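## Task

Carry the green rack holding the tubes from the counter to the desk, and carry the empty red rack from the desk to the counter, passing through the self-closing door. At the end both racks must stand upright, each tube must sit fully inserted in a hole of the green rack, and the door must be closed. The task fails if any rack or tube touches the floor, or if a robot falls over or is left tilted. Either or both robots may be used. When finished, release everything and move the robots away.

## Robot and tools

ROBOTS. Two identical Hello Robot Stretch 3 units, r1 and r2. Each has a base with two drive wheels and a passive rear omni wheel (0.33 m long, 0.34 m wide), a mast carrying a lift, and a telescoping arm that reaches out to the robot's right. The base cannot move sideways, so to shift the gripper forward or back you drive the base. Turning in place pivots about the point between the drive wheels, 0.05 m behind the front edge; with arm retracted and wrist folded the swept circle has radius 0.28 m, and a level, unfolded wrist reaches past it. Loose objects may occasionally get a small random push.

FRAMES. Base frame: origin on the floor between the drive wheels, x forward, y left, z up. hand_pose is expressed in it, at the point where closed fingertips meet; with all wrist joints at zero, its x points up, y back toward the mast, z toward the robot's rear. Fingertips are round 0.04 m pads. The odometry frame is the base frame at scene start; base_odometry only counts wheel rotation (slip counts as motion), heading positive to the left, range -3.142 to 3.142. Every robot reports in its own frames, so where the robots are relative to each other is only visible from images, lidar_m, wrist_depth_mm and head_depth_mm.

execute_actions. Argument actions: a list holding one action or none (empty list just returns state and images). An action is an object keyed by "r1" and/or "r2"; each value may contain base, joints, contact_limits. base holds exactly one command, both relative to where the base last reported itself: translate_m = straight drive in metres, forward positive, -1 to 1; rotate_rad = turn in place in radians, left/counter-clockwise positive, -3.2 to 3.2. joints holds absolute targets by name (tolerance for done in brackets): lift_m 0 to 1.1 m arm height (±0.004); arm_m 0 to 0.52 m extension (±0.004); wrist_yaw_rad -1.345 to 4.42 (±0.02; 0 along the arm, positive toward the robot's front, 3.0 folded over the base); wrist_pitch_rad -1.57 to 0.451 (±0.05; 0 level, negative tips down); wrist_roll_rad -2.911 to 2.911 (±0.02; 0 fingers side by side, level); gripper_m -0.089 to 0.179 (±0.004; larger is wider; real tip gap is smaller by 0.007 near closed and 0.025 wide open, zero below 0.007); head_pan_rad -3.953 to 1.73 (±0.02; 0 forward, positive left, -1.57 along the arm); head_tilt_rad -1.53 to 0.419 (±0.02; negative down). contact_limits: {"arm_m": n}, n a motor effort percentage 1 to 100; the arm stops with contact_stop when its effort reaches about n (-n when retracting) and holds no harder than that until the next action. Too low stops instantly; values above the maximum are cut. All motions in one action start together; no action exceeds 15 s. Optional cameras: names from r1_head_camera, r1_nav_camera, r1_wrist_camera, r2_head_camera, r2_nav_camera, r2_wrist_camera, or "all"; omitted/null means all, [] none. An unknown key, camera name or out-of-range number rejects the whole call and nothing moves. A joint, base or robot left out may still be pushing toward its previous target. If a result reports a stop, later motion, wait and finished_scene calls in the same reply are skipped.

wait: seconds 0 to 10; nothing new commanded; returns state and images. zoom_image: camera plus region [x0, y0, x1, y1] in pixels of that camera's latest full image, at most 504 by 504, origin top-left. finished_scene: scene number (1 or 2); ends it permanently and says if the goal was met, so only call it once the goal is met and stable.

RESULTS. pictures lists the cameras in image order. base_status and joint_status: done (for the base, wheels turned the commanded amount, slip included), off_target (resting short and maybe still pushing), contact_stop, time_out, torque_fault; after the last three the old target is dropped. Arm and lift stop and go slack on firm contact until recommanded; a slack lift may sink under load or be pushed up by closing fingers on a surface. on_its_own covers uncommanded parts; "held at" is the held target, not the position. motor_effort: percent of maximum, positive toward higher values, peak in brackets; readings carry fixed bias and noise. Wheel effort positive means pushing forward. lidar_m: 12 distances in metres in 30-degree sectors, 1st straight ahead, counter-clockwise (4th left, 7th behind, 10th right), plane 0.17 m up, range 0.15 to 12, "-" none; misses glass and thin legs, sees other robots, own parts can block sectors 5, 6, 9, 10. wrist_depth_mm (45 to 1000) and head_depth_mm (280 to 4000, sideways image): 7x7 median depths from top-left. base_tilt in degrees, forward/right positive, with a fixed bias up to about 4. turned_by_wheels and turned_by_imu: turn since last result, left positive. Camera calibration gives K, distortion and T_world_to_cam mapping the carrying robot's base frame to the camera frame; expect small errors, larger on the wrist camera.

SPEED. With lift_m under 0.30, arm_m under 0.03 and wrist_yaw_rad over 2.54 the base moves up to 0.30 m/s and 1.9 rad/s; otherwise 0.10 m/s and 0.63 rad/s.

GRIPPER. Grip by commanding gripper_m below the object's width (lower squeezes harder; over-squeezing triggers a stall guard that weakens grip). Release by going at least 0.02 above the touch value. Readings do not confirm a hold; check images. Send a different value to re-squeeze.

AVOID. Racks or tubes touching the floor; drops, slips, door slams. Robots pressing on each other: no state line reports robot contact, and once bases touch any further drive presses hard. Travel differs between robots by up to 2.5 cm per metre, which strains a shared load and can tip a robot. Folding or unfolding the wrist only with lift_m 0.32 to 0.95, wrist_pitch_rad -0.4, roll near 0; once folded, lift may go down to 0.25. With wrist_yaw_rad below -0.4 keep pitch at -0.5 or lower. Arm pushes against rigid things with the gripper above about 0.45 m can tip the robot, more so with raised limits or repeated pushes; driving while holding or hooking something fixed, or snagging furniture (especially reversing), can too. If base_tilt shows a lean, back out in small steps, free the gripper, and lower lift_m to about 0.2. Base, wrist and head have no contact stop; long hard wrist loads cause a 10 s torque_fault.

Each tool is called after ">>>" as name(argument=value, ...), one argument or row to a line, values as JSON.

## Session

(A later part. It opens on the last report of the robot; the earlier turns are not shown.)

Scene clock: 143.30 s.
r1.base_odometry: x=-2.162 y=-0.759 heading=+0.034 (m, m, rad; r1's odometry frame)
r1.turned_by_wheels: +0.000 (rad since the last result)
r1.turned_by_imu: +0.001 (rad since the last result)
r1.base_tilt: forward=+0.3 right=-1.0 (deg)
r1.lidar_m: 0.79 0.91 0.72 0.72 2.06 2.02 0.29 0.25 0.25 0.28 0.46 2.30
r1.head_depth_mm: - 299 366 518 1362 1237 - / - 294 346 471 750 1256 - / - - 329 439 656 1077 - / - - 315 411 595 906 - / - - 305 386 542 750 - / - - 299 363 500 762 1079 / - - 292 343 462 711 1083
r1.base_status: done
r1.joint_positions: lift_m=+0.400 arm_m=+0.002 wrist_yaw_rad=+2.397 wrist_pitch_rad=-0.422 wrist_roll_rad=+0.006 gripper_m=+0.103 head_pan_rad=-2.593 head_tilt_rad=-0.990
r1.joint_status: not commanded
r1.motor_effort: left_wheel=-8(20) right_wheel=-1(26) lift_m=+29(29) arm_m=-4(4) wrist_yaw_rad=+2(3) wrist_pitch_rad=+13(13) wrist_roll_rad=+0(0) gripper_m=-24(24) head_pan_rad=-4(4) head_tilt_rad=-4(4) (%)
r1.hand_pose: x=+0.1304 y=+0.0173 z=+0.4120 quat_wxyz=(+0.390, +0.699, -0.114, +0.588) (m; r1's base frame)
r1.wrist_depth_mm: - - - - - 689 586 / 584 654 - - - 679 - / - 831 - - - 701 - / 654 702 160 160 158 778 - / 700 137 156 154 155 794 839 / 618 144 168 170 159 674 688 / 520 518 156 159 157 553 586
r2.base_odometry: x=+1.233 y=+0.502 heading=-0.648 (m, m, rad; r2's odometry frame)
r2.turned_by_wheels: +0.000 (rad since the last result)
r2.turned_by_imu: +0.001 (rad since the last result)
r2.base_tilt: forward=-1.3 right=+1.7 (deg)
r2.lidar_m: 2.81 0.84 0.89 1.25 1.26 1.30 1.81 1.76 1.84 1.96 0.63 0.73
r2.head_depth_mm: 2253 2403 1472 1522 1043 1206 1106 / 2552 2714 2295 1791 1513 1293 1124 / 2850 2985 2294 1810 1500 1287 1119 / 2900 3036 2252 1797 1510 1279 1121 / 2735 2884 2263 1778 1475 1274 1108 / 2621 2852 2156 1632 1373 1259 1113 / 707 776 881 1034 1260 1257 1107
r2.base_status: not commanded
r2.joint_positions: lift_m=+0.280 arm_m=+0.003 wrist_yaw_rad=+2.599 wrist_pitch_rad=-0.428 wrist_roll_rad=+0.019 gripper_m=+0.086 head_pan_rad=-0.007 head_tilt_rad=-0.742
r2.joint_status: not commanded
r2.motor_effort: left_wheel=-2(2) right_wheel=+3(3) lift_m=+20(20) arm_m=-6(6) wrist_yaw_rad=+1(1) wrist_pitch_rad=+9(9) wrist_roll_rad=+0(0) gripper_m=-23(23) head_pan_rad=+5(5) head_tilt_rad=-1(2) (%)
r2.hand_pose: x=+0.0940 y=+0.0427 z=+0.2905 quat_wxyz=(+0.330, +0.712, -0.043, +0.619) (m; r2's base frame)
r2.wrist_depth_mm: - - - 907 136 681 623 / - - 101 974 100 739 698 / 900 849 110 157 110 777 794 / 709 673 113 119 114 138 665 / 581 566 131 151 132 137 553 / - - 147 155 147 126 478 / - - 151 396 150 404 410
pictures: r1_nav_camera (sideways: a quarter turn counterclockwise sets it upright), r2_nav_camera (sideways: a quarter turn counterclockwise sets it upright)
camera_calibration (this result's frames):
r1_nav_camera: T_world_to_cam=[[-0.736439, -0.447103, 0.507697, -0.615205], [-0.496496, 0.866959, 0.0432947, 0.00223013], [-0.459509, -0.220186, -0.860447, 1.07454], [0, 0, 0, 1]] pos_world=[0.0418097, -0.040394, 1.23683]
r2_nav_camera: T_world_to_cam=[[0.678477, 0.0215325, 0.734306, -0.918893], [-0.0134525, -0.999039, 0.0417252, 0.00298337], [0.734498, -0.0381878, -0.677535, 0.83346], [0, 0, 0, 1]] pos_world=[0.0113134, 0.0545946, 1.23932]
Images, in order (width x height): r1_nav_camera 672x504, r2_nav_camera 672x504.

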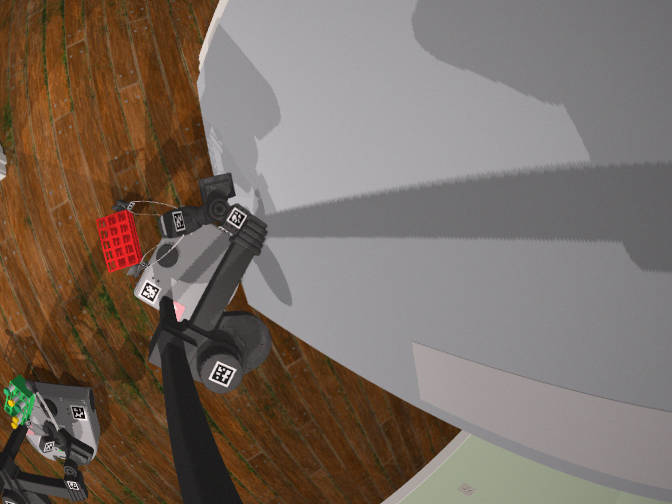

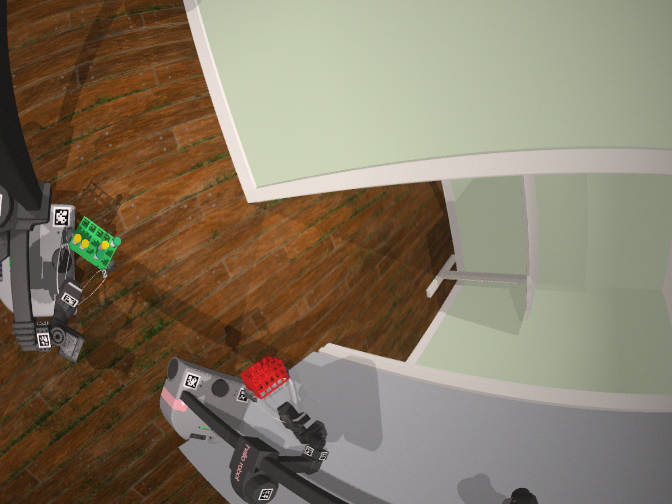

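>>> execute_actions(
  actions=[
    {"r1":{"base":{"rotate_rad":2.6},"joints":{"head_pan_rad":0.5,"head_tilt_rad":-1.2}}},
  ],
  cameras=["r1_nav_camera","r2_nav_camera"],
)

Scene clock: 154.10 s.
r1.base_odometry: x=-2.162 y=-0.759 heading=+2.633 (m, m, rad; r1's odometry frame)
r1.turned_by_wheels: +2.599 (rad since the last result)
r1.turned_by_imu: +2.560 (rad since the last result)
r1.base_tilt: forward=+0.3 right=-0.7 (deg)
r1.lidar_m: 2.02 0.20 0.18 0.18 0.21 0.37 2.29 0.79 0.87 0.87 0.72 2.08
r1.head_depth_mm: 1822 1653 1504 1383 1286 1195 1111 / 1820 1648 1492 1380 1278 1190 1142 / 1762 1601 1478 1375 1283 1191 - / - 314 414 640 934 1192 - / - - 337 475 793 - - / - - 304 380 559 871 - / - - - 319 431 601 -
r1.base_status: done
r1.joint_positions: lift_m=+0.400 arm_m=+0.002 wrist_yaw_rad=+2.398 wrist_pitch_rad=-0.423 wrist_roll_rad=+0.006 gripper_m=+0.103 head_pan_rad=+0.495 head_tilt_rad=-1.188
r1.joint_status: all done
r1.motor_effort: left_wheel=-12(47) right_wheel=+8(20) lift_m=+31(32) arm_m=-3(5) wrist_yaw_rad=+2(3) wrist_pitch_rad=+14(14) wrist_roll_rad=+0(0) gripper_m=-24(23) head_pan_rad=+2(53) head_tilt_rad=-5(24) (%)
r1.hand_pose: x=+0.1302 y=+0.0175 z=+0.4118 quat_wxyz=(+0.389, +0.700, -0.114, +0.588) (m; r1's base frame)
r1.wrist_depth_mm: 171 185 206 232 - - - / 181 198 222 255 - - - / 195 214 236 273 - - - / 207 224 157 162 163 - - / 224 138 156 158 154 769 842 / 238 144 169 170 159 678 689 / 273 298 156 159 156 561 583
r2.base_odometry: x=+1.233 y=+0.502 heading=-0.648 (m, m, rad; r2's odometry frame)
r2.turned_by_wheels: +0.000 (rad since the last result)
r2.turned_by_imu: +0.001 (rad since the last result)
r2.base_tilt: forward=-1.3 right=+1.7 (deg)
r2.lidar_m: 2.80 0.85 0.89 1.25 1.26 1.30 1.81 1.76 1.85 1.96 0.82 0.72
r2.head_depth_mm: 2267 2367 1471 1505 859 1143 1137 / 2547 2717 2337 1784 1510 1205 1127 / 2828 2904 2305 1835 1506 1287 1124 / 2858 3070 2242 1795 1500 1282 1115 / 2734 2905 2233 1778 1490 1271 1110 / 2628 2813 2146 1649 1373 1256 1107 / 706 775 882 1038 1253 1253 1108
r2.base_status: not commanded
r2.joint_positions: lift_m=+0.280 arm_m=+0.003 wrist_yaw_rad=+2.599 wrist_pitch_rad=-0.428 wrist_roll_rad=+0.019 gripper_m=+0.086 head_pan_rad=-0.007 head_tilt_rad=-0.742
r2.joint_status: not commanded
r2.motor_effort: left_wheel=-2(2) right_wheel=+2(3) lift_m=+20(20) arm_m=-5(6) wrist_yaw_rad=+1(1) wrist_pitch_rad=+9(8) wrist_roll_rad=+0(0) gripper_m=-24(23) head_pan_rad=+4(5) head_tilt_rad=-1(2) (%)
r2.hand_pose: x=+0.0940 y=+0.0427 z=+0.2905 quat_wxyz=(+0.330, +0.712, -0.043, +0.619) (m; r2's base frame)
r2.wrist_depth_mm: - - - 914 136 689 619 / - - 101 983 100 752 688 / 914 855 110 158 110 775 803 / 714 678 114 119 114 138 678 / 584 575 131 151 132 137 551 / - - 146 155 147 126 469 / - - 151 401 150 407 407
pictures: r1_nav_camera (sideways: a quarter turn counterclockwise sets it upright), r2_nav_camera (sideways: a quarter turn counterclockwise sets it upright)
camera_calibration (this result's frames):
r1_nav_camera: T_world_to_cam=[[0.832175, 0.447192, 0.327879, -0.390562], [0.458085, -0.887613, 0.0479648, -0.00966099], [0.312479, 0.110282, -0.943501, 1.17773], [0, 0, 0, 1]] pos_world=[-0.0385745, 0.0361994, 1.23971]
r2_nav_camera: T_world_to_cam=[[0.678477, 0.0215325, 0.734306, -0.918893], [-0.0134525, -0.999039, 0.0417252, 0.00298337], [0.734498, -0.0381878, -0.677535, 0.83346], [0, 0, 0, 1]] pos_world=[0.0113134, 0.0545946, 1.23932]
Images, in order (width x height): r1_nav_camera 672x504, r2_nav_camera 672x504.

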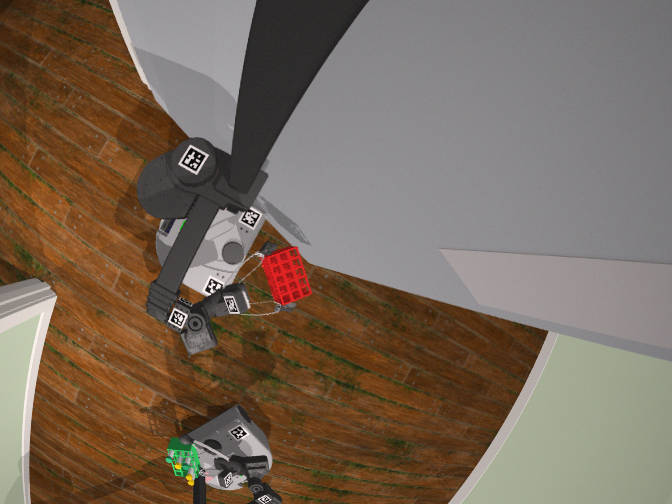

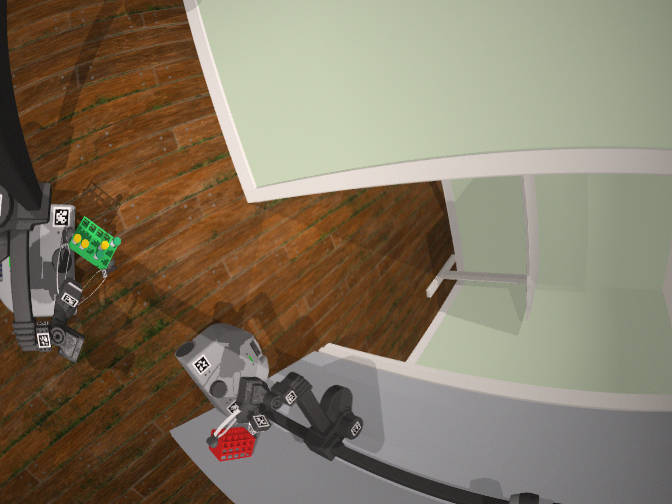

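>>> execute_actions(
  actions=[
    {"r1":{"base":{"translate_m":0.38},"joints":{"wrist_yaw_rad":2.2}}},
  ],
  cameras=["r1_nav_camera","r2_nav_camera","r2_head_camera"],
)

Scene clock: 161.37 s.
r1.base_odometry: x=-2.494 y=-0.574 heading=+2.634 (m, m, rad; r1's odometry frame)
r1.turned_by_wheels: +0.000 (rad since the last result)
r1.turned_by_imu: -0.003 (rad since the last result)
r1.base_tilt: forward=+0.2 right=-0.7 (deg)
r1.lidar_m: 1.64 1.64 1.23 1.19 0.23 0.28 2.67 1.11 1.42 0.70 2.05 1.69
r1.head_depth_mm: 1676 1641 1510 1391 1273 1197 1123 / 1748 1656 1506 1382 1286 1196 1138 / 1781 1636 1505 1389 1275 1192 - / 1812 1636 1506 1370 1275 1201 - / 1796 1624 1494 1377 1269 - - / 1776 1640 1492 1370 1264 1205 - / 1656 1635 1479 1370 1266 1201 -
r1.base_status: done
r1.joint_positions: lift_m=+0.400 arm_m=+0.002 wrist_yaw_rad=+2.203 wrist_pitch_rad=-0.423 wrist_roll_rad=+0.006 gripper_m=+0.103 head_pan_rad=+0.495 head_tilt_rad=-1.188
r1.joint_status: all done
r1.motor_effort: left_wheel=+2(22) right_wheel=-1(11) lift_m=+31(31) arm_m=-3(3) wrist_yaw_rad=-3(3) wrist_pitch_rad=+14(14) wrist_roll_rad=+0(0) gripper_m=-24(24) head_pan_rad=+2(3) head_tilt_rad=-4(5) (%)
r1.hand_pose: x=+0.1592 y=-0.0149 z=+0.4118 quat_wxyz=(+0.445, +0.685, -0.181, +0.548) (m; r1's base frame)
r1.wrist_depth_mm: 935 - - - - - - / - - - - - - - / - - - - - - - / 872 888 156 162 163 - - / 726 137 156 158 154 784 834 / 625 144 169 170 159 683 692 / 525 521 156 159 156 558 582
r2.base_odometry: x=+1.233 y=+0.502 heading=-0.648 (m, m, rad; r2's odometry frame)
r2.turned_by_wheels: +0.000 (rad since the last result)
r2.turned_by_imu: +0.001 (rad since the last result)
r2.base_tilt: forward=-1.3 right=+1.7 (deg)
r2.lidar_m: 2.82 0.85 0.89 1.25 1.26 1.30 1.81 1.76 1.85 1.96 0.70 1.00
r2.head_depth_mm: 2252 2415 1468 1517 1495 1301 1137 / 2516 2737 2271 1779 1532 1304 1132 / 2864 2930 2319 1827 1505 1284 1120 / 2875 3057 2248 1805 1491 1279 1120 / 2774 2897 2269 1781 1487 1274 1108 / 2612 2849 2158 1637 1385 1260 1110 / 705 773 886 1036 1269 1256 1108
r2.base_status: not commanded
r2.joint_positions: lift_m=+0.280 arm_m=+0.003 wrist_yaw_rad=+2.599 wrist_pitch_rad=-0.428 wrist_roll_rad=+0.019 gripper_m=+0.086 head_pan_rad=-0.007 head_tilt_rad=-0.742
r2.joint_status: not commanded
r2.motor_effort: left_wheel=-2(2) right_wheel=+2(3) lift_m=+20(20) arm_m=-6(6) wrist_yaw_rad=+1(1) wrist_pitch_rad=+9(8) wrist_roll_rad=+0(0) gripper_m=-23(23) head_pan_rad=+5(5) head_tilt_rad=-3(2) (%)
r2.hand_pose: x=+0.0940 y=+0.0427 z=+0.2905 quat_wxyz=(+0.330, +0.712, -0.043, +0.619) (m; r2's base frame)
r2.wrist_depth_mm: - - - 912 136 697 622 / - - 101 981 100 743 694 / 920 853 110 157 110 771 799 / 706 675 113 119 114 138 658 / 580 569 131 151 132 137 555 / - - 146 155 147 126 477 / - - 151 401 150 401 408
pictures: r1_nav_camera (sideways: a quarter turn counterclockwise sets it upright), r2_head_camera (sideways: a quarter turn clockwise sets it upright), r2_nav_camera (sideways: a quarter turn counterclockwise sets it upright)
camera_calibration (this result's frames):
r1_nav_camera: T_world_to_cam=[[0.832173, 0.447197, 0.327875, -0.390557], [0.45809, -0.887611, 0.0479649, -0.00966112], [0.312475, 0.110281, -0.943503, 1.17773], [0, 0, 0, 1]] pos_world=[-0.0385749, 0.036199, 1.23971]
r2_head_camera: T_world_to_cam=[[-0.70448, -0.0432198, -0.708407, 0.950368], [-0.0146983, 0.998818, -0.0463209, 0.0650516], [0.709572, -0.0222198, -0.704283, 0.872773], [0, 0, 0, 1]] pos_world=[0.0511766, -0.00450724, 1.29094]
r2_nav_camera: T_world_to_cam=[[0.678477, 0.0215326, 0.734306, -0.918893], [-0.0134523, -0.999039, 0.0417252, 0.00298337], [0.734498, -0.0381877, -0.677535, 0.83346], [0, 0, 0, 1]] pos_world=[0.0113134, 0.0545946, 1.23932]
Images, in order (width x height): r1_nav_camera 672x504, r2_head_camera 896x504, r2_nav_camera 672x504.

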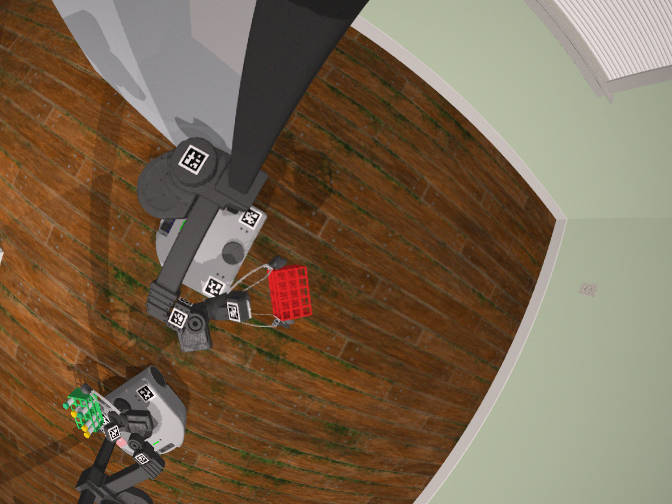

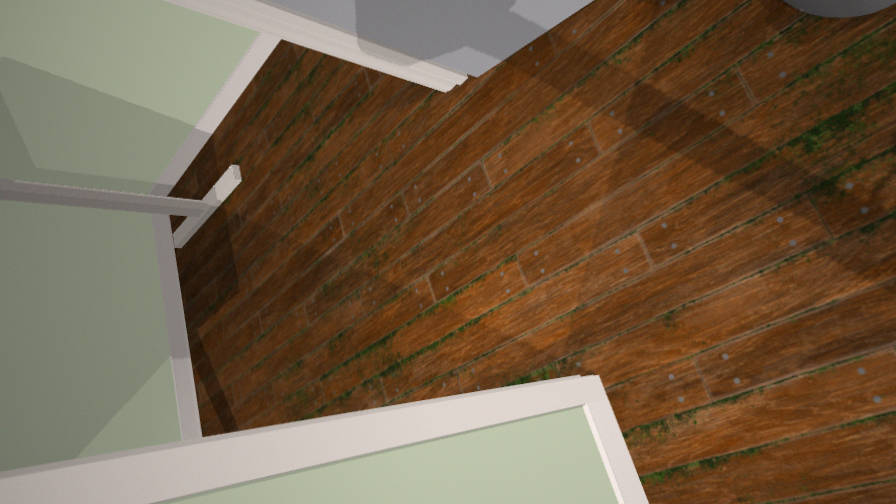

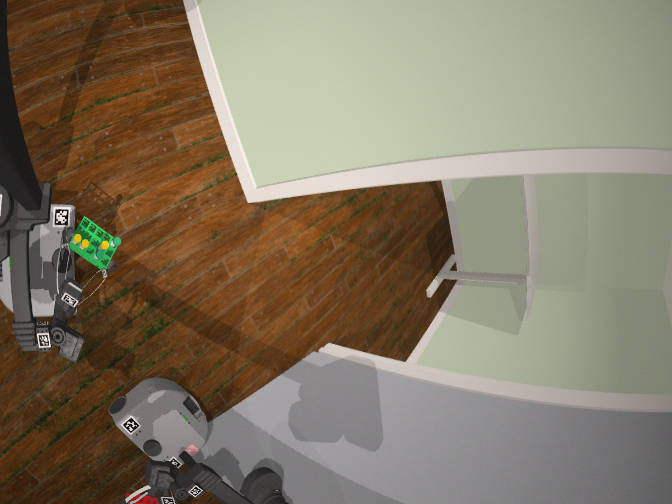

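>>> execute_actions(
  actions=[
    {"r2":{"base":{"rotate_rad":-0.05}}},
  ],
  cameras=[],
)

>>> execute_actions(
  actions=[
    {"r2":{"base":{"translate_m":1.0}},"r1":{"joints":{"wrist_yaw_rad":2.6,"lift_m":0.33}}},
  ],
  cameras=["r2_nav_camera"],
)

Scene clock: 169.10 s.
r1.base_odometry: x=-2.494 y=-0.574 heading=+2.634 (m, m, rad; r1's odometry frame)
r1.turned_by_wheels: +0.000 (rad since the last result)
r1.turned_by_imu: -0.001 (rad since the last result)
r1.base_tilt: forward=+0.1 right=-0.8 (deg)
r1.lidar_m: 1.64 1.64 1.23 1.19 0.23 0.28 2.67 1.10 1.41 0.70 2.05 1.69
r1.head_depth_mm: 1682 1652 1517 1388 1285 1191 1115 / 1741 1655 1506 1382 1283 1188 1134 / 1769 1649 1493 1364 1273 1186 - / 1798 1640 1495 1373 1275 1198 - / 1802 1629 1495 1372 1265 - - / 1760 1642 1481 1366 1265 1203 - / 1646 1619 1488 1378 1268 1199 -
r1.base_status: not commanded
r1.joint_positions: lift_m=+0.400 arm_m=+0.002 wrist_yaw_rad=+2.203 wrist_pitch_rad=-0.423 wrist_roll_rad=+0.006 gripper_m=+0.103 head_pan_rad=+0.495 head_tilt_rad=-1.188
r1.joint_status: not commanded
r1.motor_effort: left_wheel=+1(2) right_wheel=-1(1) lift_m=+31(31) arm_m=-3(3) wrist_yaw_rad=-3(2) wrist_pitch_rad=+14(14) wrist_roll_rad=+0(0) gripper_m=-24(24) head_pan_rad=+2(3) head_tilt_rad=-5(5) (%)
r1.hand_pose: x=+0.1592 y=-0.0149 z=+0.4118 quat_wxyz=(+0.445, +0.685, -0.181, +0.548) (m; r1's base frame)
r1.wrist_depth_mm: 944 - - - - - - / - - - - - - - / - - - - - - - / 867 894 157 162 163 - - / 726 137 157 159 155 786 832 / 627 144 168 170 159 674 680 / 524 518 156 159 156 558 588
r2.base_odometry: x=+1.233 y=+0.502 heading=-0.698 (m, m, rad; r2's odometry frame)
r2.turned_by_wheels: -0.050 (rad since the last result)
r2.turned_by_imu: -0.049 (rad since the last result)
r2.base_tilt: forward=-1.3 right=+1.7 (deg)
r2.lidar_m: 2.66 0.85 0.88 1.18 1.25 1.28 1.73 1.76 1.81 1.99 0.70 0.97
r2.head_depth_mm: 2112 1322 1363 1444 1481 1299 1103 / 2435 2649 2328 1740 1513 1296 1125 / 2747 2895 2314 1833 1521 1288 1130 / 2807 2878 2290 1803 1511 1283 1125 / 2776 2970 2248 1799 1484 1272 1112 / 2648 2867 2198 1764 1413 1270 1109 / 2465 2705 907 1039 1255 1261 1105
r2.base_status: done
r2.joint_positions: lift_m=+0.280 arm_m=+0.003 wrist_yaw_rad=+2.599 wrist_pitch_rad=-0.428 wrist_roll_rad=+0.019 gripper_m=+0.086 head_pan_rad=-0.007 head_tilt_rad=-0.742
r2.joint_status: not commanded
r2.motor_effort: left_wheel=+3(6) right_wheel=-2(3) lift_m=+20(20) arm_m=-5(6) wrist_yaw_rad=+1(1) wrist_pitch_rad=+9(8) wrist_roll_rad=+0(0) gripper_m=-22(23) head_pan_rad=+4(5) head_tilt_rad=-2(2) (%)
r2.hand_pose: x=+0.0940 y=+0.0427 z=+0.2905 quat_wxyz=(+0.330, +0.712, -0.043, +0.619) (m; r2's base frame)
r2.wrist_depth_mm: - - - 890 136 684 660 / - - 101 949 100 763 - / 900 855 110 157 110 773 830 / 702 670 114 119 115 138 661 / 578 571 131 151 134 137 559 / - - 146 156 147 126 468 / - - 151 398 150 402 408
pictures: none
No camera images: the call's "cameras" was empty. Leave "cameras" out to get every camera's image.

Scene clock: 174.27 s.
r1.base_odometry: x=-2.494 y=-0.574 heading=+2.634 (m, m, rad; r1's odometry frame)
r1.turned_by_wheels: +0.000 (rad since the last result)
r1.turned_by_imu: -0.001 (rad since the last result)
r1.base_tilt: forward=+0.2 right=-0.7 (deg)
r1.lidar_m: 1.64 1.65 1.23 1.19 0.23 0.28 0.96 1.03 1.42 1.96 2.05 1.69
r1.head_depth_mm: 1669 1647 1506 1386 1274 1197 1114 / 1735 1647 1524 1384 1280 1190 1104 / 1757 1649 1498 1383 1267 1202 - / 1810 1641 1486 1384 1274 907 - / 1808 1634 1486 1366 1278 - - / 1773 1625 1486 1376 1268 1214 - / 1642 1623 1485 1363 1260 1191 -
r1.base_status: not commanded
r1.joint_positions: lift_m=+0.330 arm_m=+0.002 wrist_yaw_rad=+2.596 wrist_pitch_rad=-0.423 wrist_roll_rad=+0.006 gripper_m=+0.103 head_pan_rad=+0.495 head_tilt_rad=-1.188
r1.joint_status: all done
r1.motor_effort: left_wheel=+2(2) right_wheel=-1(1) lift_m=+29(28) arm_m=-3(3) wrist_yaw_rad=+2(4) wrist_pitch_rad=+14(14) wrist_roll_rad=+0(0) gripper_m=-24(23) head_pan_rad=+2(2) head_tilt_rad=-6(5) (%)
r1.hand_pose: x=+0.0948 y=+0.0441 z=+0.3419 quat_wxyz=(+0.329, +0.707, -0.044, +0.624) (m; r1's base frame)
r1.wrist_depth_mm: 903 - - - - - - / 958 - - - - - - / 951 - - - - - - / 765 778 157 161 163 889 905 / 626 138 157 158 154 679 738 / 541 145 168 170 160 592 595 / 450 459 155 158 156 480 509
r2.base_odometry: x=+1.999 y=-0.141 heading=-0.698 (m, m, rad; r2's odometry frame)
r2.turned_by_wheels: +0.000 (rad since the last result)
r2.turned_by_imu: +0.006 (rad since the last result)
r2.base_tilt: forward=-1.3 right=+1.7 (deg)
r2.lidar_m: 1.95 1.68 2.19 0.34 0.34 1.89 2.46 0.96 0.66 0.54 0.54 1.45
r2.head_depth_mm: 1582 1701 1837 1855 1522 1313 1106 / 1756 1947 2092 1825 1519 1290 1128 / 1840 2235 2271 1812 1502 1288 1126 / 1589 2247 2195 1816 1489 1278 1123 / 1553 2257 2250 1780 1488 1276 1113 / 1391 2098 2239 1760 1465 1271 1105 / 1340 2015 2143 1780 1471 1259 1099
r2.base_status: done
r2.joint_positions: lift_m=+0.280 arm_m=+0.003 wrist_yaw_rad=+2.599 wrist_pitch_rad=-0.428 wrist_roll_rad=+0.019 gripper_m=+0.086 head_pan_rad=-0.007 head_tilt_rad=-0.742
r2.joint_status: not commanded
r2.motor_effort: left_wheel=+2(10) right_wheel=-2(6) lift_m=+20(20) arm_m=-5(6) wrist_yaw_rad=+1(1) wrist_pitch_rad=+9(9) wrist_roll_rad=+0(0) gripper_m=-23(23) head_pan_rad=+4(4) head_tilt_rad=-3(2) (%)
r2.hand_pose: x=+0.0940 y=+0.0427 z=+0.2905 quat_wxyz=(+0.330, +0.712, -0.043, +0.619) (m; r2's base frame)
r2.wrist_depth_mm: - - - - 136 - - / - - 101 - 100 - - / 875 865 110 157 110 855 838 / 352 679 114 120 114 138 661 / 372 436 131 151 134 137 550 / - - 146 155 147 126 470 / - - 151 393 149 401 409
pictures: r2_nav_camera (sideways: a quarter turn counterclockwise sets it upright)
camera_calibration (this result's frames):
r2_nav_camera: T_world_to_cam=[[0.678584, 0.0215481, 0.734206, -0.918764], [-0.0134223, -0.999039, 0.0417261, 0.00298194], [0.7344, -0.0381694, -0.677643, 0.833601], [0, 0, 0, 1]] pos_world=[0.0113029, 0.0545948, 1.23932]
Images, in order (width x height): r2_nav_camera 672x504.

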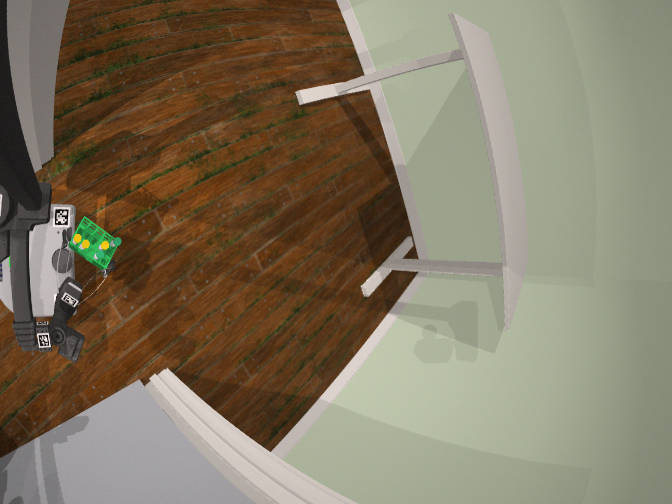

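>>> execute_actions(
  actions=[
    {"r2":{"base":{"translate_m":0.9}},"r1":{"base":{"translate_m":0.38}}},
  ],
  cameras=[],
)

>>> execute_actions(
  actions=[
    {"r2":{"base":{"rotate_rad":2.13},"joints":{"head_pan_rad":-1.57,"head_tilt_rad":-0.5}},"r1":{"base":{"rotate_rad":-1.61},"joints":{"lift_m":0.28,"head_pan_rad":-1.57,"head_tilt_rad":-0.6}}},
  ],
  cameras=[],
)

>>> execute_actions(
  actions=[
    {"r2":{"joints":{"lift_m":0.8}},"r1":{"base":{"translate_m":0.9}}},
  ],
  cameras=["r1_nav_camera","r1_wrist_camera","r2_nav_camera","r2_wrist_camera"],
)

Scene clock: 184.10 s.
r1.base_odometry: x=-2.826 y=-0.389 heading=+2.634 (m, m, rad; r1's odometry frame)
r1.turned_by_wheels: +0.000 (rad since the last result)
r1.turned_by_imu: -0.003 (rad since the last result)
r1.base_tilt: forward=+0.2 right=-0.9 (deg)
r1.lidar_m: 1.27 1.32 1.21 1.18 1.23 1.36 0.93 0.90 1.96 1.97 1.75 1.31
r1.head_depth_mm: 1272 1528 1504 1390 1292 1195 1117 / 1355 1577 1503 1388 1282 1194 1099 / 1425 1622 1493 1379 1269 1200 - / 1530 1641 1502 1384 1271 912 - / 1627 1644 1486 1374 1268 - - / 1726 1635 1480 1365 1263 1204 - / 1637 1638 1488 1375 1268 1198 -
r1.base_status: done
r1.joint_positions: lift_m=+0.330 arm_m=+0.002 wrist_yaw_rad=+2.597 wrist_pitch_rad=-0.423 wrist_roll_rad=+0.006 gripper_m=+0.103 head_pan_rad=+0.495 head_tilt_rad=-1.188
r1.joint_status: not commanded
r1.motor_effort: left_wheel=-1(8) right_wheel=+3(6) lift_m=+29(29) arm_m=-3(3) wrist_yaw_rad=+3(2) wrist_pitch_rad=+13(14) wrist_roll_rad=+0(0) gripper_m=-23(24) head_pan_rad=+3(3) head_tilt_rad=-5(5) (%)
r1.hand_pose: x=+0.0947 y=+0.0442 z=+0.3419 quat_wxyz=(+0.329, +0.707, -0.044, +0.624) (m; r1's base frame)
r1.wrist_depth_mm: 886 - - - - - 942 / 937 - - - - - 989 / 966 - - - - - - / 770 781 157 162 163 899 922 / 624 138 156 159 154 684 722 / 539 144 169 170 159 580 590 / 460 461 156 159 156 485 510
r2.base_odometry: x=+2.689 y=-0.720 heading=-0.698 (m, m, rad; r2's odometry frame)
r2.turned_by_wheels: +0.000 (rad since the last result)
r2.turned_by_imu: +0.006 (rad since the last result)
r2.base_tilt: forward=-1.3 right=+1.7 (deg)
r2.lidar_m: 1.06 1.35 1.08 1.92 2.60 1.02 1.08 0.66 0.67 0.93 0.95 0.99
r2.head_depth_mm: 1068 843 1253 1357 1466 1301 1130 / 1204 831 1441 1595 1515 1296 1130 / 1306 815 1607 1766 1469 1289 1126 / 1233 808 1233 1652 1501 1278 1120 / 1181 797 667 1800 1487 1275 1115 / 1132 785 653 1723 1469 1268 1105 / 1081 774 622 1648 1478 1257 1105
r2.base_status: done
r2.joint_positions: lift_m=+0.280 arm_m=+0.003 wrist_yaw_rad=+2.599 wrist_pitch_rad=-0.428 wrist_roll_rad=+0.019 gripper_m=+0.086 head_pan_rad=-0.007 head_tilt_rad=-0.742
r2.joint_status: not commanded
r2.motor_effort: left_wheel=+1(9) right_wheel=-1(7) lift_m=+20(20) arm_m=-5(6) wrist_yaw_rad=+1(1) wrist_pitch_rad=+8(9) wrist_roll_rad=+0(0) gripper_m=-23(23) head_pan_rad=+5(4) head_tilt_rad=-3(3) (%)
r2.hand_pose: x=+0.0940 y=+0.0427 z=+0.2905 quat_wxyz=(+0.330, +0.712, -0.043, +0.619) (m; r2's base frame)
r2.wrist_depth_mm: - - - - 136 - 990 / - - 102 - 100 - - / 927 858 110 157 110 847 852 / 709 678 113 119 114 137 666 / 578 577 131 151 134 138 550 / - - 146 156 146 126 474 / - - 152 398 150 403 410
pictures: none
No camera images: the call's "cameras" was empty. Leave "cameras" out to get every camera's image.

Scene clock: 186.73 s.
r1.base_odometry: x=-2.826 y=-0.389 heading=+1.024 (m, m, rad; r1's odometry frame)
r1.turned_by_wheels: -1.610 (rad since the last result)
r1.turned_by_imu: -1.589 (rad since the last result)
r1.base_tilt: forward=+0.2 right=-0.7 (deg)
r1.lidar_m: 1.97 1.80 1.31 1.27 1.31 1.22 1.18 1.22 1.39 1.27 1.28 1.91
r1.head_depth_mm: 1132 1257 1416 1617 1767 1451 1222 / 1123 1252 1410 1598 1759 1446 1230 / 1106 1220 1381 1578 1709 1437 1221 / 1083 1202 1340 1549 1724 1447 1231 / 1065 1178 1314 1499 1656 1453 1229 / 1046 1155 1290 1469 1665 1464 1237 / 1035 1141 1268 1428 1664 1445 1227
r1.base_status: done
r1.joint_positions: lift_m=+0.280 arm_m=+0.002 wrist_yaw_rad=+2.597 wrist_pitch_rad=-0.423 wrist_roll_rad=+0.006 gripper_m=+0.103 head_pan_rad=-1.563 head_tilt_rad=-0.605
r1.joint_status: all done
r1.motor_effort: left_wheel=+2(10) right_wheel=-1(5) lift_m=+29(28) arm_m=-3(3) wrist_yaw_rad=+4(2) wrist_pitch_rad=+14(14) wrist_roll_rad=+0(0) gripper_m=-24(24) head_pan_rad=-5(51) head_tilt_rad=+3(31) (%)
r1.hand_pose: x=+0.0947 y=+0.0442 z=+0.2919 quat_wxyz=(+0.329, +0.707, -0.044, +0.624) (m; r1's base frame)
r1.wrist_depth_mm: 928 - - - - - - / - - - - - - - / 897 920 955 - - - - / 682 702 157 161 164 804 830 / 558 137 156 159 154 610 649 / 481 145 168 170 159 526 535 / - - 156 159 156 432 461
r2.base_odometry: x=+2.689 y=-0.720 heading=+1.432 (m, m, rad; r2's odometry frame)
r2.turned_by_wheels: +2.130 (rad since the last result)
r2.turned_by_imu: +2.086 (rad since the last result)
r2.base_tilt: forward=-1.2 right=+1.7 (deg)
r2.lidar_m: 2.36 1.02 0.81 0.66 0.67 0.96 0.95 1.00 1.06 1.36 1.08 1.97
r2.head_depth_mm: 1103 1209 1052 689 1686 1509 1257 / 1109 1213 1034 679 1686 1508 1245 / 1114 1212 1022 671 1684 1498 1234 / 1124 1226 995 697 1727 1470 1229 / 1127 1231 977 689 1700 1472 1222 / 1134 1243 965 683 1699 1449 1224 / 1130 1241 948 705 1715 1449 1217
r2.base_status: done
r2.joint_positions: lift_m=+0.280 arm_m=+0.003 wrist_yaw_rad=+2.599 wrist_pitch_rad=-0.428 wrist_roll_rad=+0.019 gripper_m=+0.086 head_pan_rad=-1.563 head_tilt_rad=-0.507
r2.joint_status: all done
r2.motor_effort: left_wheel=-2(8) right_wheel=+3(11) lift_m=+20(20) arm_m=-5(6) wrist_yaw_rad=+1(1) wrist_pitch_rad=+8(9) wrist_roll_rad=+0(0) gripper_m=-23(23) head_pan_rad=-5(52) head_tilt_rad=+2(19) (%)
r2.hand_pose: x=+0.0940 y=+0.0427 z=+0.2905 quat_wxyz=(+0.330, +0.712, -0.043, +0.619) (m; r2's base frame)
r2.wrist_depth_mm: 598 651 732 933 136 - - / 608 671 101 - 100 - - / 595 745 110 157 109 865 848 / 640 680 114 119 114 138 676 / 587 566 131 151 134 138 542 / - - 146 156 147 126 471 / - - 151 398 149 404 409
pictures: none
No camera images: the call's "cameras" was empty. Leave "cameras" out to get every camera's image.

Scene clock: 192.30 s.
r1.base_odometry: x=-2.358 y=+0.379 heading=+1.024 (m, m, rad; r1's odometry frame)
r1.turned_by_wheels: +0.000 (rad since the last result)
r1.turned_by_imu: -0.006 (rad since the last result)
r1.base_tilt: forward=+0.3 right=-0.8 (deg)
r1.lidar_m: 1.08 1.12 1.32 1.27 1.31 1.80 2.07 1.92 1.40 1.34 1.39 1.12
r1.head_depth_mm: 1125 1251 1428 1630 1752 1434 1231 / 1131 1261 1412 1616 1756 1448 1228 / 1130 1265 1403 1613 1764 1453 1228 / 1133 1250 1411 1607 1763 1458 1229 / 1136 1253 1402 1616 1733 1463 1224 / 1125 1248 1405 1602 1751 1456 1236 / 1126 1249 1391 1595 1742 1449 1233
r1.base_status: done
r1.joint_positions: lift_m=+0.280 arm_m=+0.002 wrist_yaw_rad=+2.597 wrist_pitch_rad=-0.423 wrist_roll_rad=+0.006 gripper_m=+0.103 head_pan_rad=-1.563 head_tilt_rad=-0.605
r1.joint_status: not commanded
r1.motor_effort: left_wheel=+2(9) right_wheel=-2(4) lift_m=+29(29) arm_m=-3(3) wrist_yaw_rad=+2(3) wrist_pitch_rad=+14(14) wrist_roll_rad=+0(0) gripper_m=-24(23) head_pan_rad=-5(4) head_tilt_rad=+2(2) (%)
r1.hand_pose: x=+0.0947 y=+0.0442 z=+0.2919 quat_wxyz=(+0.329, +0.707, -0.044, +0.624) (m; r1's base frame)
r1.wrist_depth_mm: 953 - - - - 967 785 / - - - - - - 805 / 893 908 954 - - - 867 / 678 690 157 162 164 796 825 / 557 137 156 159 154 610 637 / 486 144 169 170 159 526 528 / - - 156 158 156 433 451
r2.base_odometry: x=+2.689 y=-0.720 heading=+1.432 (m, m, rad; r2's odometry frame)
r2.turned_by_wheels: +0.000 (rad since the last result)
r2.turned_by_imu: +0.001 (rad since the last result)
r2.base_tilt: forward=-1.2 right=+1.7 (deg)
r2.lidar_m: 2.36 1.02 0.76 0.66 0.67 0.96 0.95 1.00 1.05 1.36 1.08 1.96
r2.head_depth_mm: 1103 1206 1055 688 1691 1499 1258 / 1103 1212 1034 679 1688 1488 1249 / 1111 1225 1018 669 1700 1495 1244 / 1112 1220 999 696 1724 1466 1264 / 1129 1240 985 688 1702 1471 1254 / 1131 1242 966 679 1701 1450 1226 / 1136 1243 950 703 1719 1449 1205
r2.base_status: not commanded
r2.joint_positions: lift_m=+0.800 arm_m=+0.003 wrist_yaw_rad=+2.599 wrist_pitch_rad=-0.428 wrist_roll_rad=+0.019 gripper_m=+0.086 head_pan_rad=-1.563 head_tilt_rad=-0.507
r2.joint_status: all done
r2.motor_effort: left_wheel=-2(2) right_wheel=+2(2) lift_m=+25(25) arm_m=-6(6) wrist_yaw_rad=+1(1) wrist_pitch_rad=+9(9) wrist_roll_rad=+0(0) gripper_m=-23(23) head_pan_rad=-5(4) head_tilt_rad=+3(3) (%)
r2.hand_pose: x=+0.0940 y=+0.0427 z=+0.8103 quat_wxyz=(+0.330, +0.712, -0.043, +0.619) (m; r2's base frame)
r2.wrist_depth_mm: 586 633 682 830 136 - - / 598 669 101 895 100 - - / 588 739 110 157 109 - - / 637 768 114 119 114 137 - / 698 755 131 152 132 138 - / - - 145 155 147 126 - / - 942 896 905 150 922 930
pictures: r1_nav_camera (sideways: a quarter turn counterclockwise sets it upright), r1_wrist_camera, r2_nav_camera (sideways: a quarter turn counterclockwise sets it upright), r2_wrist_camera
camera_calibration (this result's frames):
r1_nav_camera: T_world_to_cam=[[0.00254594, -0.608262, 0.793732, -0.992428], [-0.998966, 0.0344905, 0.0296354, 0.0230597], [-0.0454023, -0.792987, -0.607545, 0.743139], [0, 0, 0, 1]] pos_world=[0.0593027, -0.0151522, 1.23853]
r1_wrist_camera: T_world_to_cam=[[0.85532, -0.516117, 0.0452888, -0.0787122], [-0.24216, -0.475523, -0.845716, 0.327499], [0.458025, 0.712391, -0.531707, 0.246307], [0, 0, 0, 1]] pos_world=[0.0338168, -0.0603579, 0.411499]
r2_nav_camera: T_world_to_cam=[[0.0299929, -0.488554, 0.872018, -1.09447], [-0.999202, 0.00836586, 0.0390544, 0.0124611], [-0.0263753, -0.872494, -0.487913, 0.591413], [0, 0, 0, 1]] pos_world=[0.0608762, -0.0188076, 1.24247]
r2_wrist_camera: T_world_to_cam=[[0.871708, -0.488186, -0.0424111, -0.0126787], [-0.315791, -0.493474, -0.810407, 0.737257], [0.374701, 0.719831, -0.584331, 0.57087], [0, 0, 0, 1]] pos_world=[0.0299658, -0.0533023, 0.930517]
Images, in order (width x height): r1_nav_camera 672x504, r1_wrist_camera 644x364, r2_nav_camera 672x504, r2_wrist_camera 644x364.

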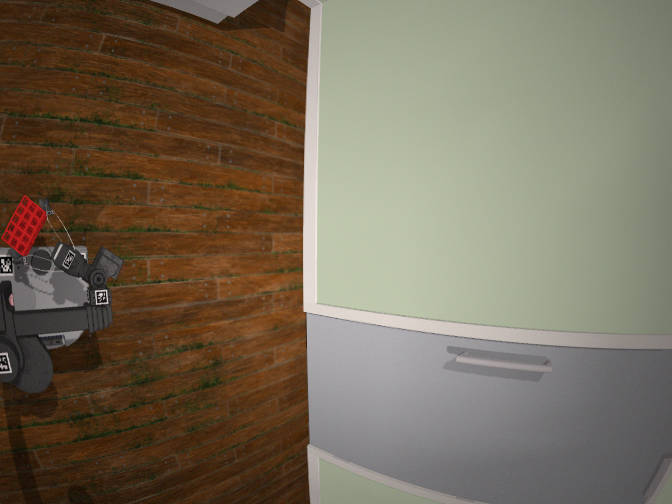

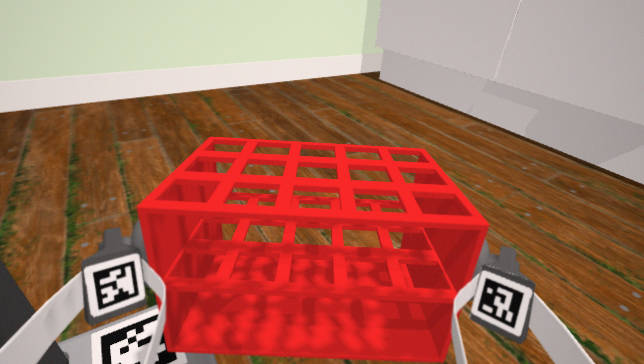

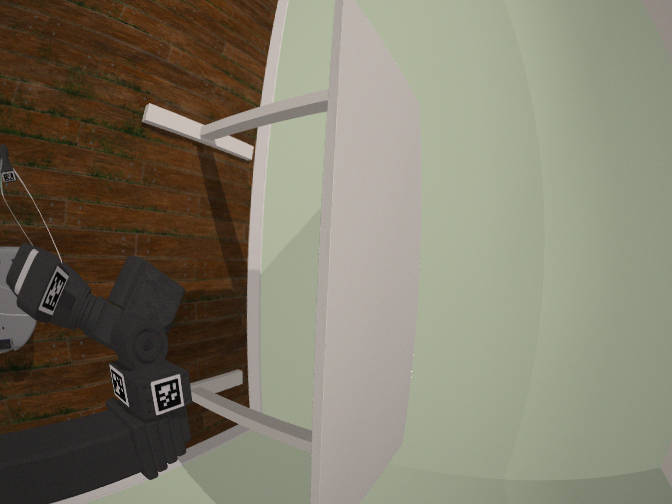

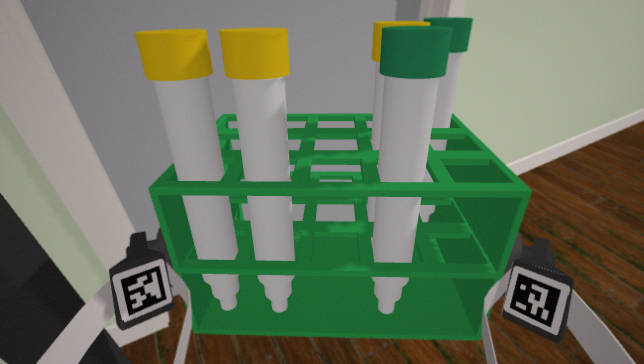

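>>> execute_actions(
  actions=[
    {"r2":{"joints":{"lift_m":0.99,"wrist_yaw_rad":0,"wrist_pitch_rad":-0.27}},"r1":{"base":{"translate_m":0.43},"joints":{"lift_m":0.75}}},
  ],
  cameras=[],
)

>>> execute_actions(
  actions=[
    {"r2":{"joints":{"arm_m":0.33,"lift_m":0.965},"contact_limits":{"arm_m":15}},"r1":{"base":{"rotate_rad":1.59},"joints":{"lift_m":0.94,"wrist_yaw_rad":0,"wrist_pitch_rad":-0.3}}},
  ],
  cameras=["r1_wrist_camera","r2_wrist_camera"],
)

Scene clock: 203.10 s.
r1.base_odometry: x=-2.135 y=+0.747 heading=+1.024 (m, m, rad; r1's odometry frame)
r1.turned_by_wheels: +0.000 (rad since the last result)
r1.turned_by_imu: -0.004 (rad since the last result)
r1.base_tilt: forward=+0.1 right=-0.8 (deg)
r1.lidar_m: 0.65 0.67 0.91 1.27 1.32 1.80 2.50 1.93 1.40 1.34 1.39 0.68
r1.head_depth_mm: 1136 1252 1425 1615 1776 1440 1232 / 1141 1272 1417 1620 1748 1442 1244 / 1134 1261 1413 1608 1765 1462 1219 / 1132 1249 1400 1615 1748 1449 1278 / 1125 1242 1419 1606 1735 1446 1228 / 1125 1247 1403 1592 1719 1456 1231 / 1119 1242 1390 1596 1728 1465 1230
r1.base_status: done
r1.joint_positions: lift_m=+0.750 arm_m=+0.002 wrist_yaw_rad=+2.597 wrist_pitch_rad=-0.423 wrist_roll_rad=+0.006 gripper_m=+0.103 head_pan_rad=-1.563 head_tilt_rad=-0.605
r1.joint_status: all done
r1.motor_effort: left_wheel=+2(8) right_wheel=-1(6) lift_m=+47(50) arm_m=-4(3) wrist_yaw_rad=+1(2) wrist_pitch_rad=+14(14) wrist_roll_rad=+0(0) gripper_m=-24(24) head_pan_rad=-5(5) head_tilt_rad=+3(2) (%)
r1.hand_pose: x=+0.0946 y=+0.0442 z=+0.7612 quat_wxyz=(+0.329, +0.707, -0.044, +0.624) (m; r1's base frame)
r1.wrist_depth_mm: 947 - - - 724 569 466 / - - - - 776 599 482 / - - - - 776 613 491 / - - 156 162 163 639 519 / - 137 157 158 155 626 525 / - 144 168 170 160 622 550 / 856 864 156 158 156 816 559
r2.base_odometry: x=+2.689 y=-0.720 heading=+1.432 (m, m, rad; r2's odometry frame)
r2.turned_by_wheels: +0.000 (rad since the last result)
r2.turned_by_imu: +0.001 (rad since the last result)
r2.base_tilt: forward=-1.2 right=+1.7 (deg)
r2.lidar_m: 2.36 1.02 0.76 0.66 0.67 0.95 0.95 0.99 1.06 1.35 1.08 1.97
r2.head_depth_mm: 1102 1205 1059 724 - - - / 1104 1214 1028 647 - - - / 1108 1219 1017 407 - - - / 1118 1236 1001 386 - - 1258 / 1119 1231 987 639 1704 1462 1226 / 1126 1243 966 678 1705 1454 1221 / 1129 1248 946 706 1714 1442 1214
r2.base_status: not commanded
r2.joint_positions: lift_m=+0.990 arm_m=+0.003 wrist_yaw_rad=+0.002 wrist_pitch_rad=-0.304 wrist_roll_rad=+0.019 gripper_m=+0.086 head_pan_rad=-1.563 head_tilt_rad=-0.507
r2.joint_status: all done
r2.motor_effort: left_wheel=-2(2) right_wheel=+3(3) lift_m=+25(26) arm_m=-5(6) wrist_yaw_rad=-2(3) wrist_pitch_rad=+10(12) wrist_roll_rad=+0(0) gripper_m=-22(23) head_pan_rad=-4(5) head_tilt_rad=+3(3) (%)
r2.hand_pose: x=-0.0211 y=-0.3856 z=+1.0289 quat_wxyz=(+0.692, +0.107, -0.705, -0.108) (m; r2's base frame)
r2.wrist_depth_mm: - - 998 - 135 965 976 / - 721 100 864 98 828 832 / 540 495 108 157 109 514 518 / 384 378 113 120 113 138 369 / - 878 130 151 133 137 754 / - - 146 156 147 126 - / - - - - 150 - -
pictures: none
No camera images: the call's "cameras" was empty. Leave "cameras" out to get every camera's image.

Scene clock: 206.73 s.
r1.base_odometry: x=-2.135 y=+0.747 heading=+2.614 (m, m, rad; r1's odometry frame)
r1.turned_by_wheels: +1.590 (rad since the last result)
r1.turned_by_imu: +1.574 (rad since the last result)
r1.base_tilt: forward=+0.2 right=-0.8 (deg)
r1.lidar_m: 1.27 1.32 1.81 2.50 1.89 1.39 1.34 1.40 0.68 0.65 0.68 0.93
r1.head_depth_mm: 1052 1167 937 762 835 - - / 1050 1154 937 729 824 - - / 1051 1166 936 704 - - - / 1042 1157 938 705 472 1052 1223 / 1042 1156 940 731 807 1032 1199 / 1045 1153 946 753 856 1024 1203 / 1044 1152 943 755 855 1021 1199
r1.base_status: done
r1.joint_positions: lift_m=+0.940 arm_m=+0.002 wrist_yaw_rad=+0.003 wrist_pitch_rad=-0.326 wrist_roll_rad=+0.006 gripper_m=+0.103 head_pan_rad=-1.563 head_tilt_rad=-0.605
r1.joint_status: all done
r1.motor_effort: left_wheel=-2(5) right_wheel=+3(9) lift_m=+47(50) arm_m=-3(3) wrist_yaw_rad=-3(5) wrist_pitch_rad=+15(17) wrist_roll_rad=+0(0) gripper_m=-24(24) head_pan_rad=-5(4) head_tilt_rad=+2(2) (%)
r1.hand_pose: x=-0.0207 y=-0.3822 z=+0.9734 quat_wxyz=(+0.696, +0.116, -0.699, -0.114) (m; r1's base frame)
r1.wrist_depth_mm: 888 877 887 890 865 903 899 / 776 826 902 905 932 950 943 / 463 488 507 540 564 601 645 / 442 410 157 162 163 435 447 / 487 143 156 158 155 485 491 / 521 144 168 170 160 534 547 / 595 585 156 158 156 622 598
r2.base_odometry: x=+2.689 y=-0.720 heading=+1.432 (m, m, rad; r2's odometry frame)
r2.turned_by_wheels: +0.000 (rad since the last result)
r2.turned_by_imu: +0.000 (rad since the last result)
r2.base_tilt: forward=-1.3 right=+1.7 (deg)
r2.lidar_m: 2.36 1.02 0.76 0.66 0.67 0.95 0.95 1.00 1.06 1.35 1.08 1.96
r2.head_depth_mm: 1104 1200 1276 - 1703 1508 1263 / 1105 1213 - 645 1694 1496 1244 / 1108 1217 - 619 1704 1498 1239 / 1121 1225 687 663 1705 1468 1240 / 1122 1226 991 688 1697 1456 1225 / 1127 1234 965 683 1687 1450 1217 / 1131 1241 945 705 1709 1443 1209
r2.base_status: not commanded
r2.joint_positions: lift_m=+0.965 arm_m=+0.330 wrist_yaw_rad=+0.000 wrist_pitch_rad=-0.304 wrist_roll_rad=+0.019 gripper_m=+0.086 head_pan_rad=-1.563 head_tilt_rad=-0.507
r2.joint_status: all done
r2.motor_effort: left_wheel=-2(2) right_wheel=+3(3) lift_m=+20(22) arm_m=+6(6) wrist_yaw_rad=+0(2) wrist_pitch_rad=+10(10) wrist_roll_rad=+0(0) gripper_m=-23(23) head_pan_rad=-5(5) head_tilt_rad=+3(2) (%)
r2.contact_limits: arm_m 15 (drawing in: default 30, maximum 49; extending or still: default 41, maximum 67)
r2.hand_pose: x=-0.0214 y=-0.7119 z=+1.0042 quat_wxyz=(+0.692, +0.106, -0.705, -0.108) (m; r2's base frame)
r2.wrist_depth_mm: 736 719 695 709 135 683 676 / 761 605 100 734 99 716 703 / 466 427 108 157 109 437 437 / 332 312 113 119 113 138 315 / 257 250 130 152 133 138 247 / 210 - 145 155 147 126 203 / - 176 165 165 150 168 172
pictures: r1_wrist_camera, r2_wrist_camera
camera_calibration (this result's frames):
r1_wrist_camera: T_world_to_cam=[[-0.998976, -0.000854364, 0.0452417, -0.072347], [-0.0408329, 0.447864, -0.893169, 1.07648], [-0.019499, -0.894101, -0.44744, 0.259367], [0, 0, 0, 1]] pos_world=[-0.0232598, -0.250276, 1.0808]
r2_wrist_camera: T_world_to_cam=[[-0.998568, -0.0375553, -0.0381042, 0.00417492], [0.0153835, 0.48059, -0.87681, 1.25284], [0.0512414, -0.876141, -0.479324, 0.0220544], [0, 0, 0, 1]] pos_world=[-0.0162342, -0.582621, 1.10923]
Images, in order (width x height): r1_wrist_camera 644x364, r2_wrist_camera 644x364.

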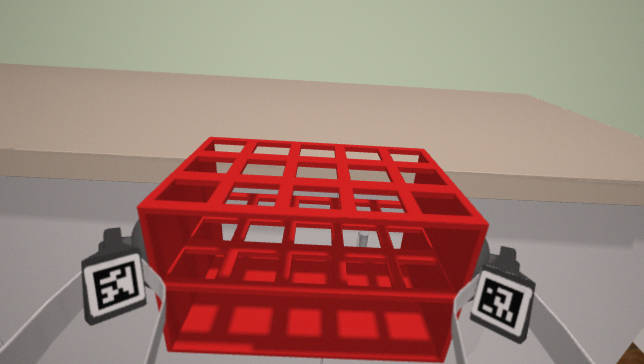

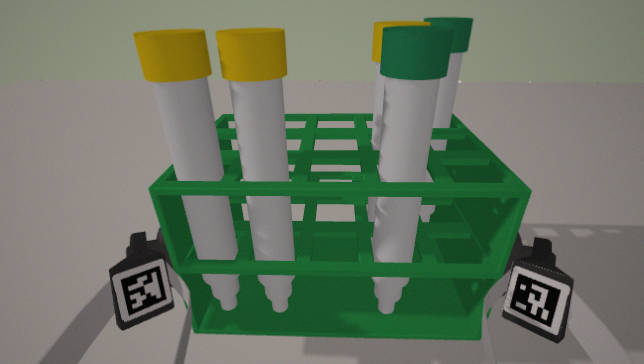

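>>> execute_actions(
  actions=[
    {"r2":{"joints":{"lift_m":0.943}},"r1":{"joints":{"arm_m":0.4},"contact_limits":{"arm_m":15}}},
  ],
  cameras=["r1_wrist_camera","r2_wrist_camera"],
)

Scene clock: 214.57 s.
r1.base_odometry: x=-2.135 y=+0.747 heading=+2.614 (m, m, rad; r1's odometry frame)
r1.turned_by_wheels: +0.000 (rad since the last result)
r1.turned_by_imu: -0.001 (rad since the last result)
r1.base_tilt: forward=+0.0 right=-0.7 (deg)
r1.lidar_m: 1.27 1.32 1.81 2.50 1.89 1.40 1.34 1.39 0.68 0.65 0.68 0.93
r1.head_depth_mm: 1047 1164 1059 - 894 1049 1226 / 1049 1140 - 763 872 1038 1230 / 1049 1139 - 761 869 1041 1225 / 1046 1157 788 758 866 1029 1232 / 1042 1159 942 757 861 1032 1208 / 1045 1154 943 759 860 1024 1202 / 1039 1150 941 755 857 1015 1205
r1.base_status: not commanded
r1.joint_positions: lift_m=+0.940 arm_m=+0.400 wrist_yaw_rad=+0.002 wrist_pitch_rad=-0.326 wrist_roll_rad=+0.006 gripper_m=+0.103 head_pan_rad=-1.563 head_tilt_rad=-0.605
r1.joint_status: all done
r1.motor_effort: left_wheel=-2(1) right_wheel=+3(3) lift_m=+47(47) arm_m=+4(4) wrist_yaw_rad=-1(3) wrist_pitch_rad=+16(16) wrist_roll_rad=+0(0) gripper_m=-24(24) head_pan_rad=-5(5) head_tilt_rad=+3(2) (%)
r1.contact_limits: arm_m 15 (drawing in: default 29, maximum 48; extending or still: default 40, maximum 65)
r1.hand_pose: x=-0.0210 y=-0.7797 z=+0.9735 quat_wxyz=(+0.696, +0.115, -0.699, -0.115) (m; r1's base frame)
r1.wrist_depth_mm: 539 533 531 534 537 542 541 / 573 573 566 569 577 578 572 / 459 480 502 528 558 601 601 / 330 334 157 162 163 394 411 / 257 144 157 158 154 282 304 / 218 144 168 170 159 237 241 / 174 176 156 158 156 190 201
r2.base_odometry: x=+2.689 y=-0.720 heading=+1.432 (m, m, rad; r2's odometry frame)
r2.turned_by_wheels: +0.000 (rad since the last result)
r2.turned_by_imu: +0.001 (rad since the last result)
r2.base_tilt: forward=-1.3 right=+1.7 (deg)
r2.lidar_m: 2.36 1.02 0.76 0.66 0.67 0.95 0.95 1.00 1.06 1.36 1.08 1.97
r2.head_depth_mm: 1099 1204 1133 - 1719 1461 1256 / 1105 1210 1216 632 1691 1488 1254 / 1111 1214 1286 615 1716 1487 1243 / 1115 1229 1078 661 1719 1477 1233 / 1123 1228 979 686 1717 1471 1228 / 1131 1242 964 680 1685 1458 1215 / 1130 1245 955 704 1697 1458 1214
r2.base_status: not commanded
r2.joint_positions: lift_m=+0.943 arm_m=+0.330 wrist_yaw_rad=+0.000 wrist_pitch_rad=-0.304 wrist_roll_rad=+0.019 gripper_m=+0.086 head_pan_rad=-1.563 head_tilt_rad=-0.507
r2.joint_status: all done
r2.motor_effort: left_wheel=-2(2) right_wheel=+3(3) lift_m=+20(21) arm_m=+6(6) wrist_yaw_rad=+0(0) wrist_pitch_rad=+10(10) wrist_roll_rad=+0(0) gripper_m=-22(23) head_pan_rad=-4(5) head_tilt_rad=+2(2) (%)
r2.hand_pose: x=-0.0214 y=-0.7119 z=+0.9822 quat_wxyz=(+0.692, +0.106, -0.705, -0.108) (m; r2's base frame)
r2.wrist_depth_mm: 735 707 694 698 136 677 686 / 675 522 100 632 98 623 606 / 403 366 108 157 109 377 375 / 285 268 113 119 113 138 271 / 220 214 130 151 134 138 212 / 180 - 146 155 147 126 175 / - 152 146 147 145 144 148
pictures: r1_wrist_camera, r2_wrist_camera
camera_calibration (this result's frames):
r1_wrist_camera: T_world_to_cam=[[-0.998976, 0.000527543, 0.0452416, -0.0719338], [-0.0402163, 0.447787, -0.893235, 1.25453], [-0.0207298, -0.89414, -0.447307, -0.0962058], [0, 0, 0, 1]] pos_world=[-0.0234017, -0.647748, 1.08082]
r2_wrist_camera: T_world_to_cam=[[-0.998568, -0.0375564, -0.0381032, 0.00333433], [0.0153836, 0.480564, -0.876825, 1.23354], [0.0512414, -0.876155, -0.479298, 0.011465], [0, 0, 0, 1]] pos_world=[-0.0162342, -0.582624, 1.08722]
Images, in order (width x height): r1_wrist_camera 644x364, r2_wrist_camera 644x364.

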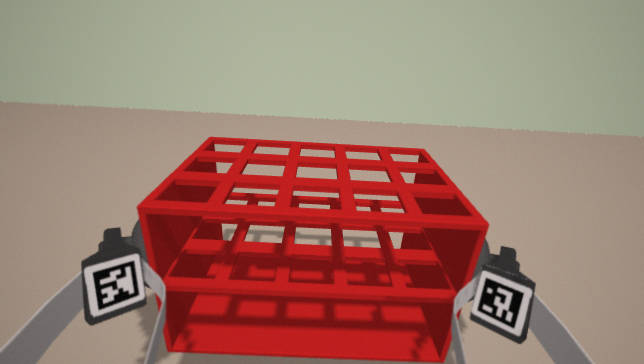

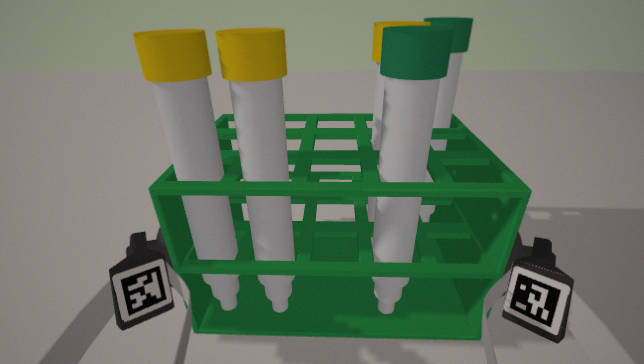

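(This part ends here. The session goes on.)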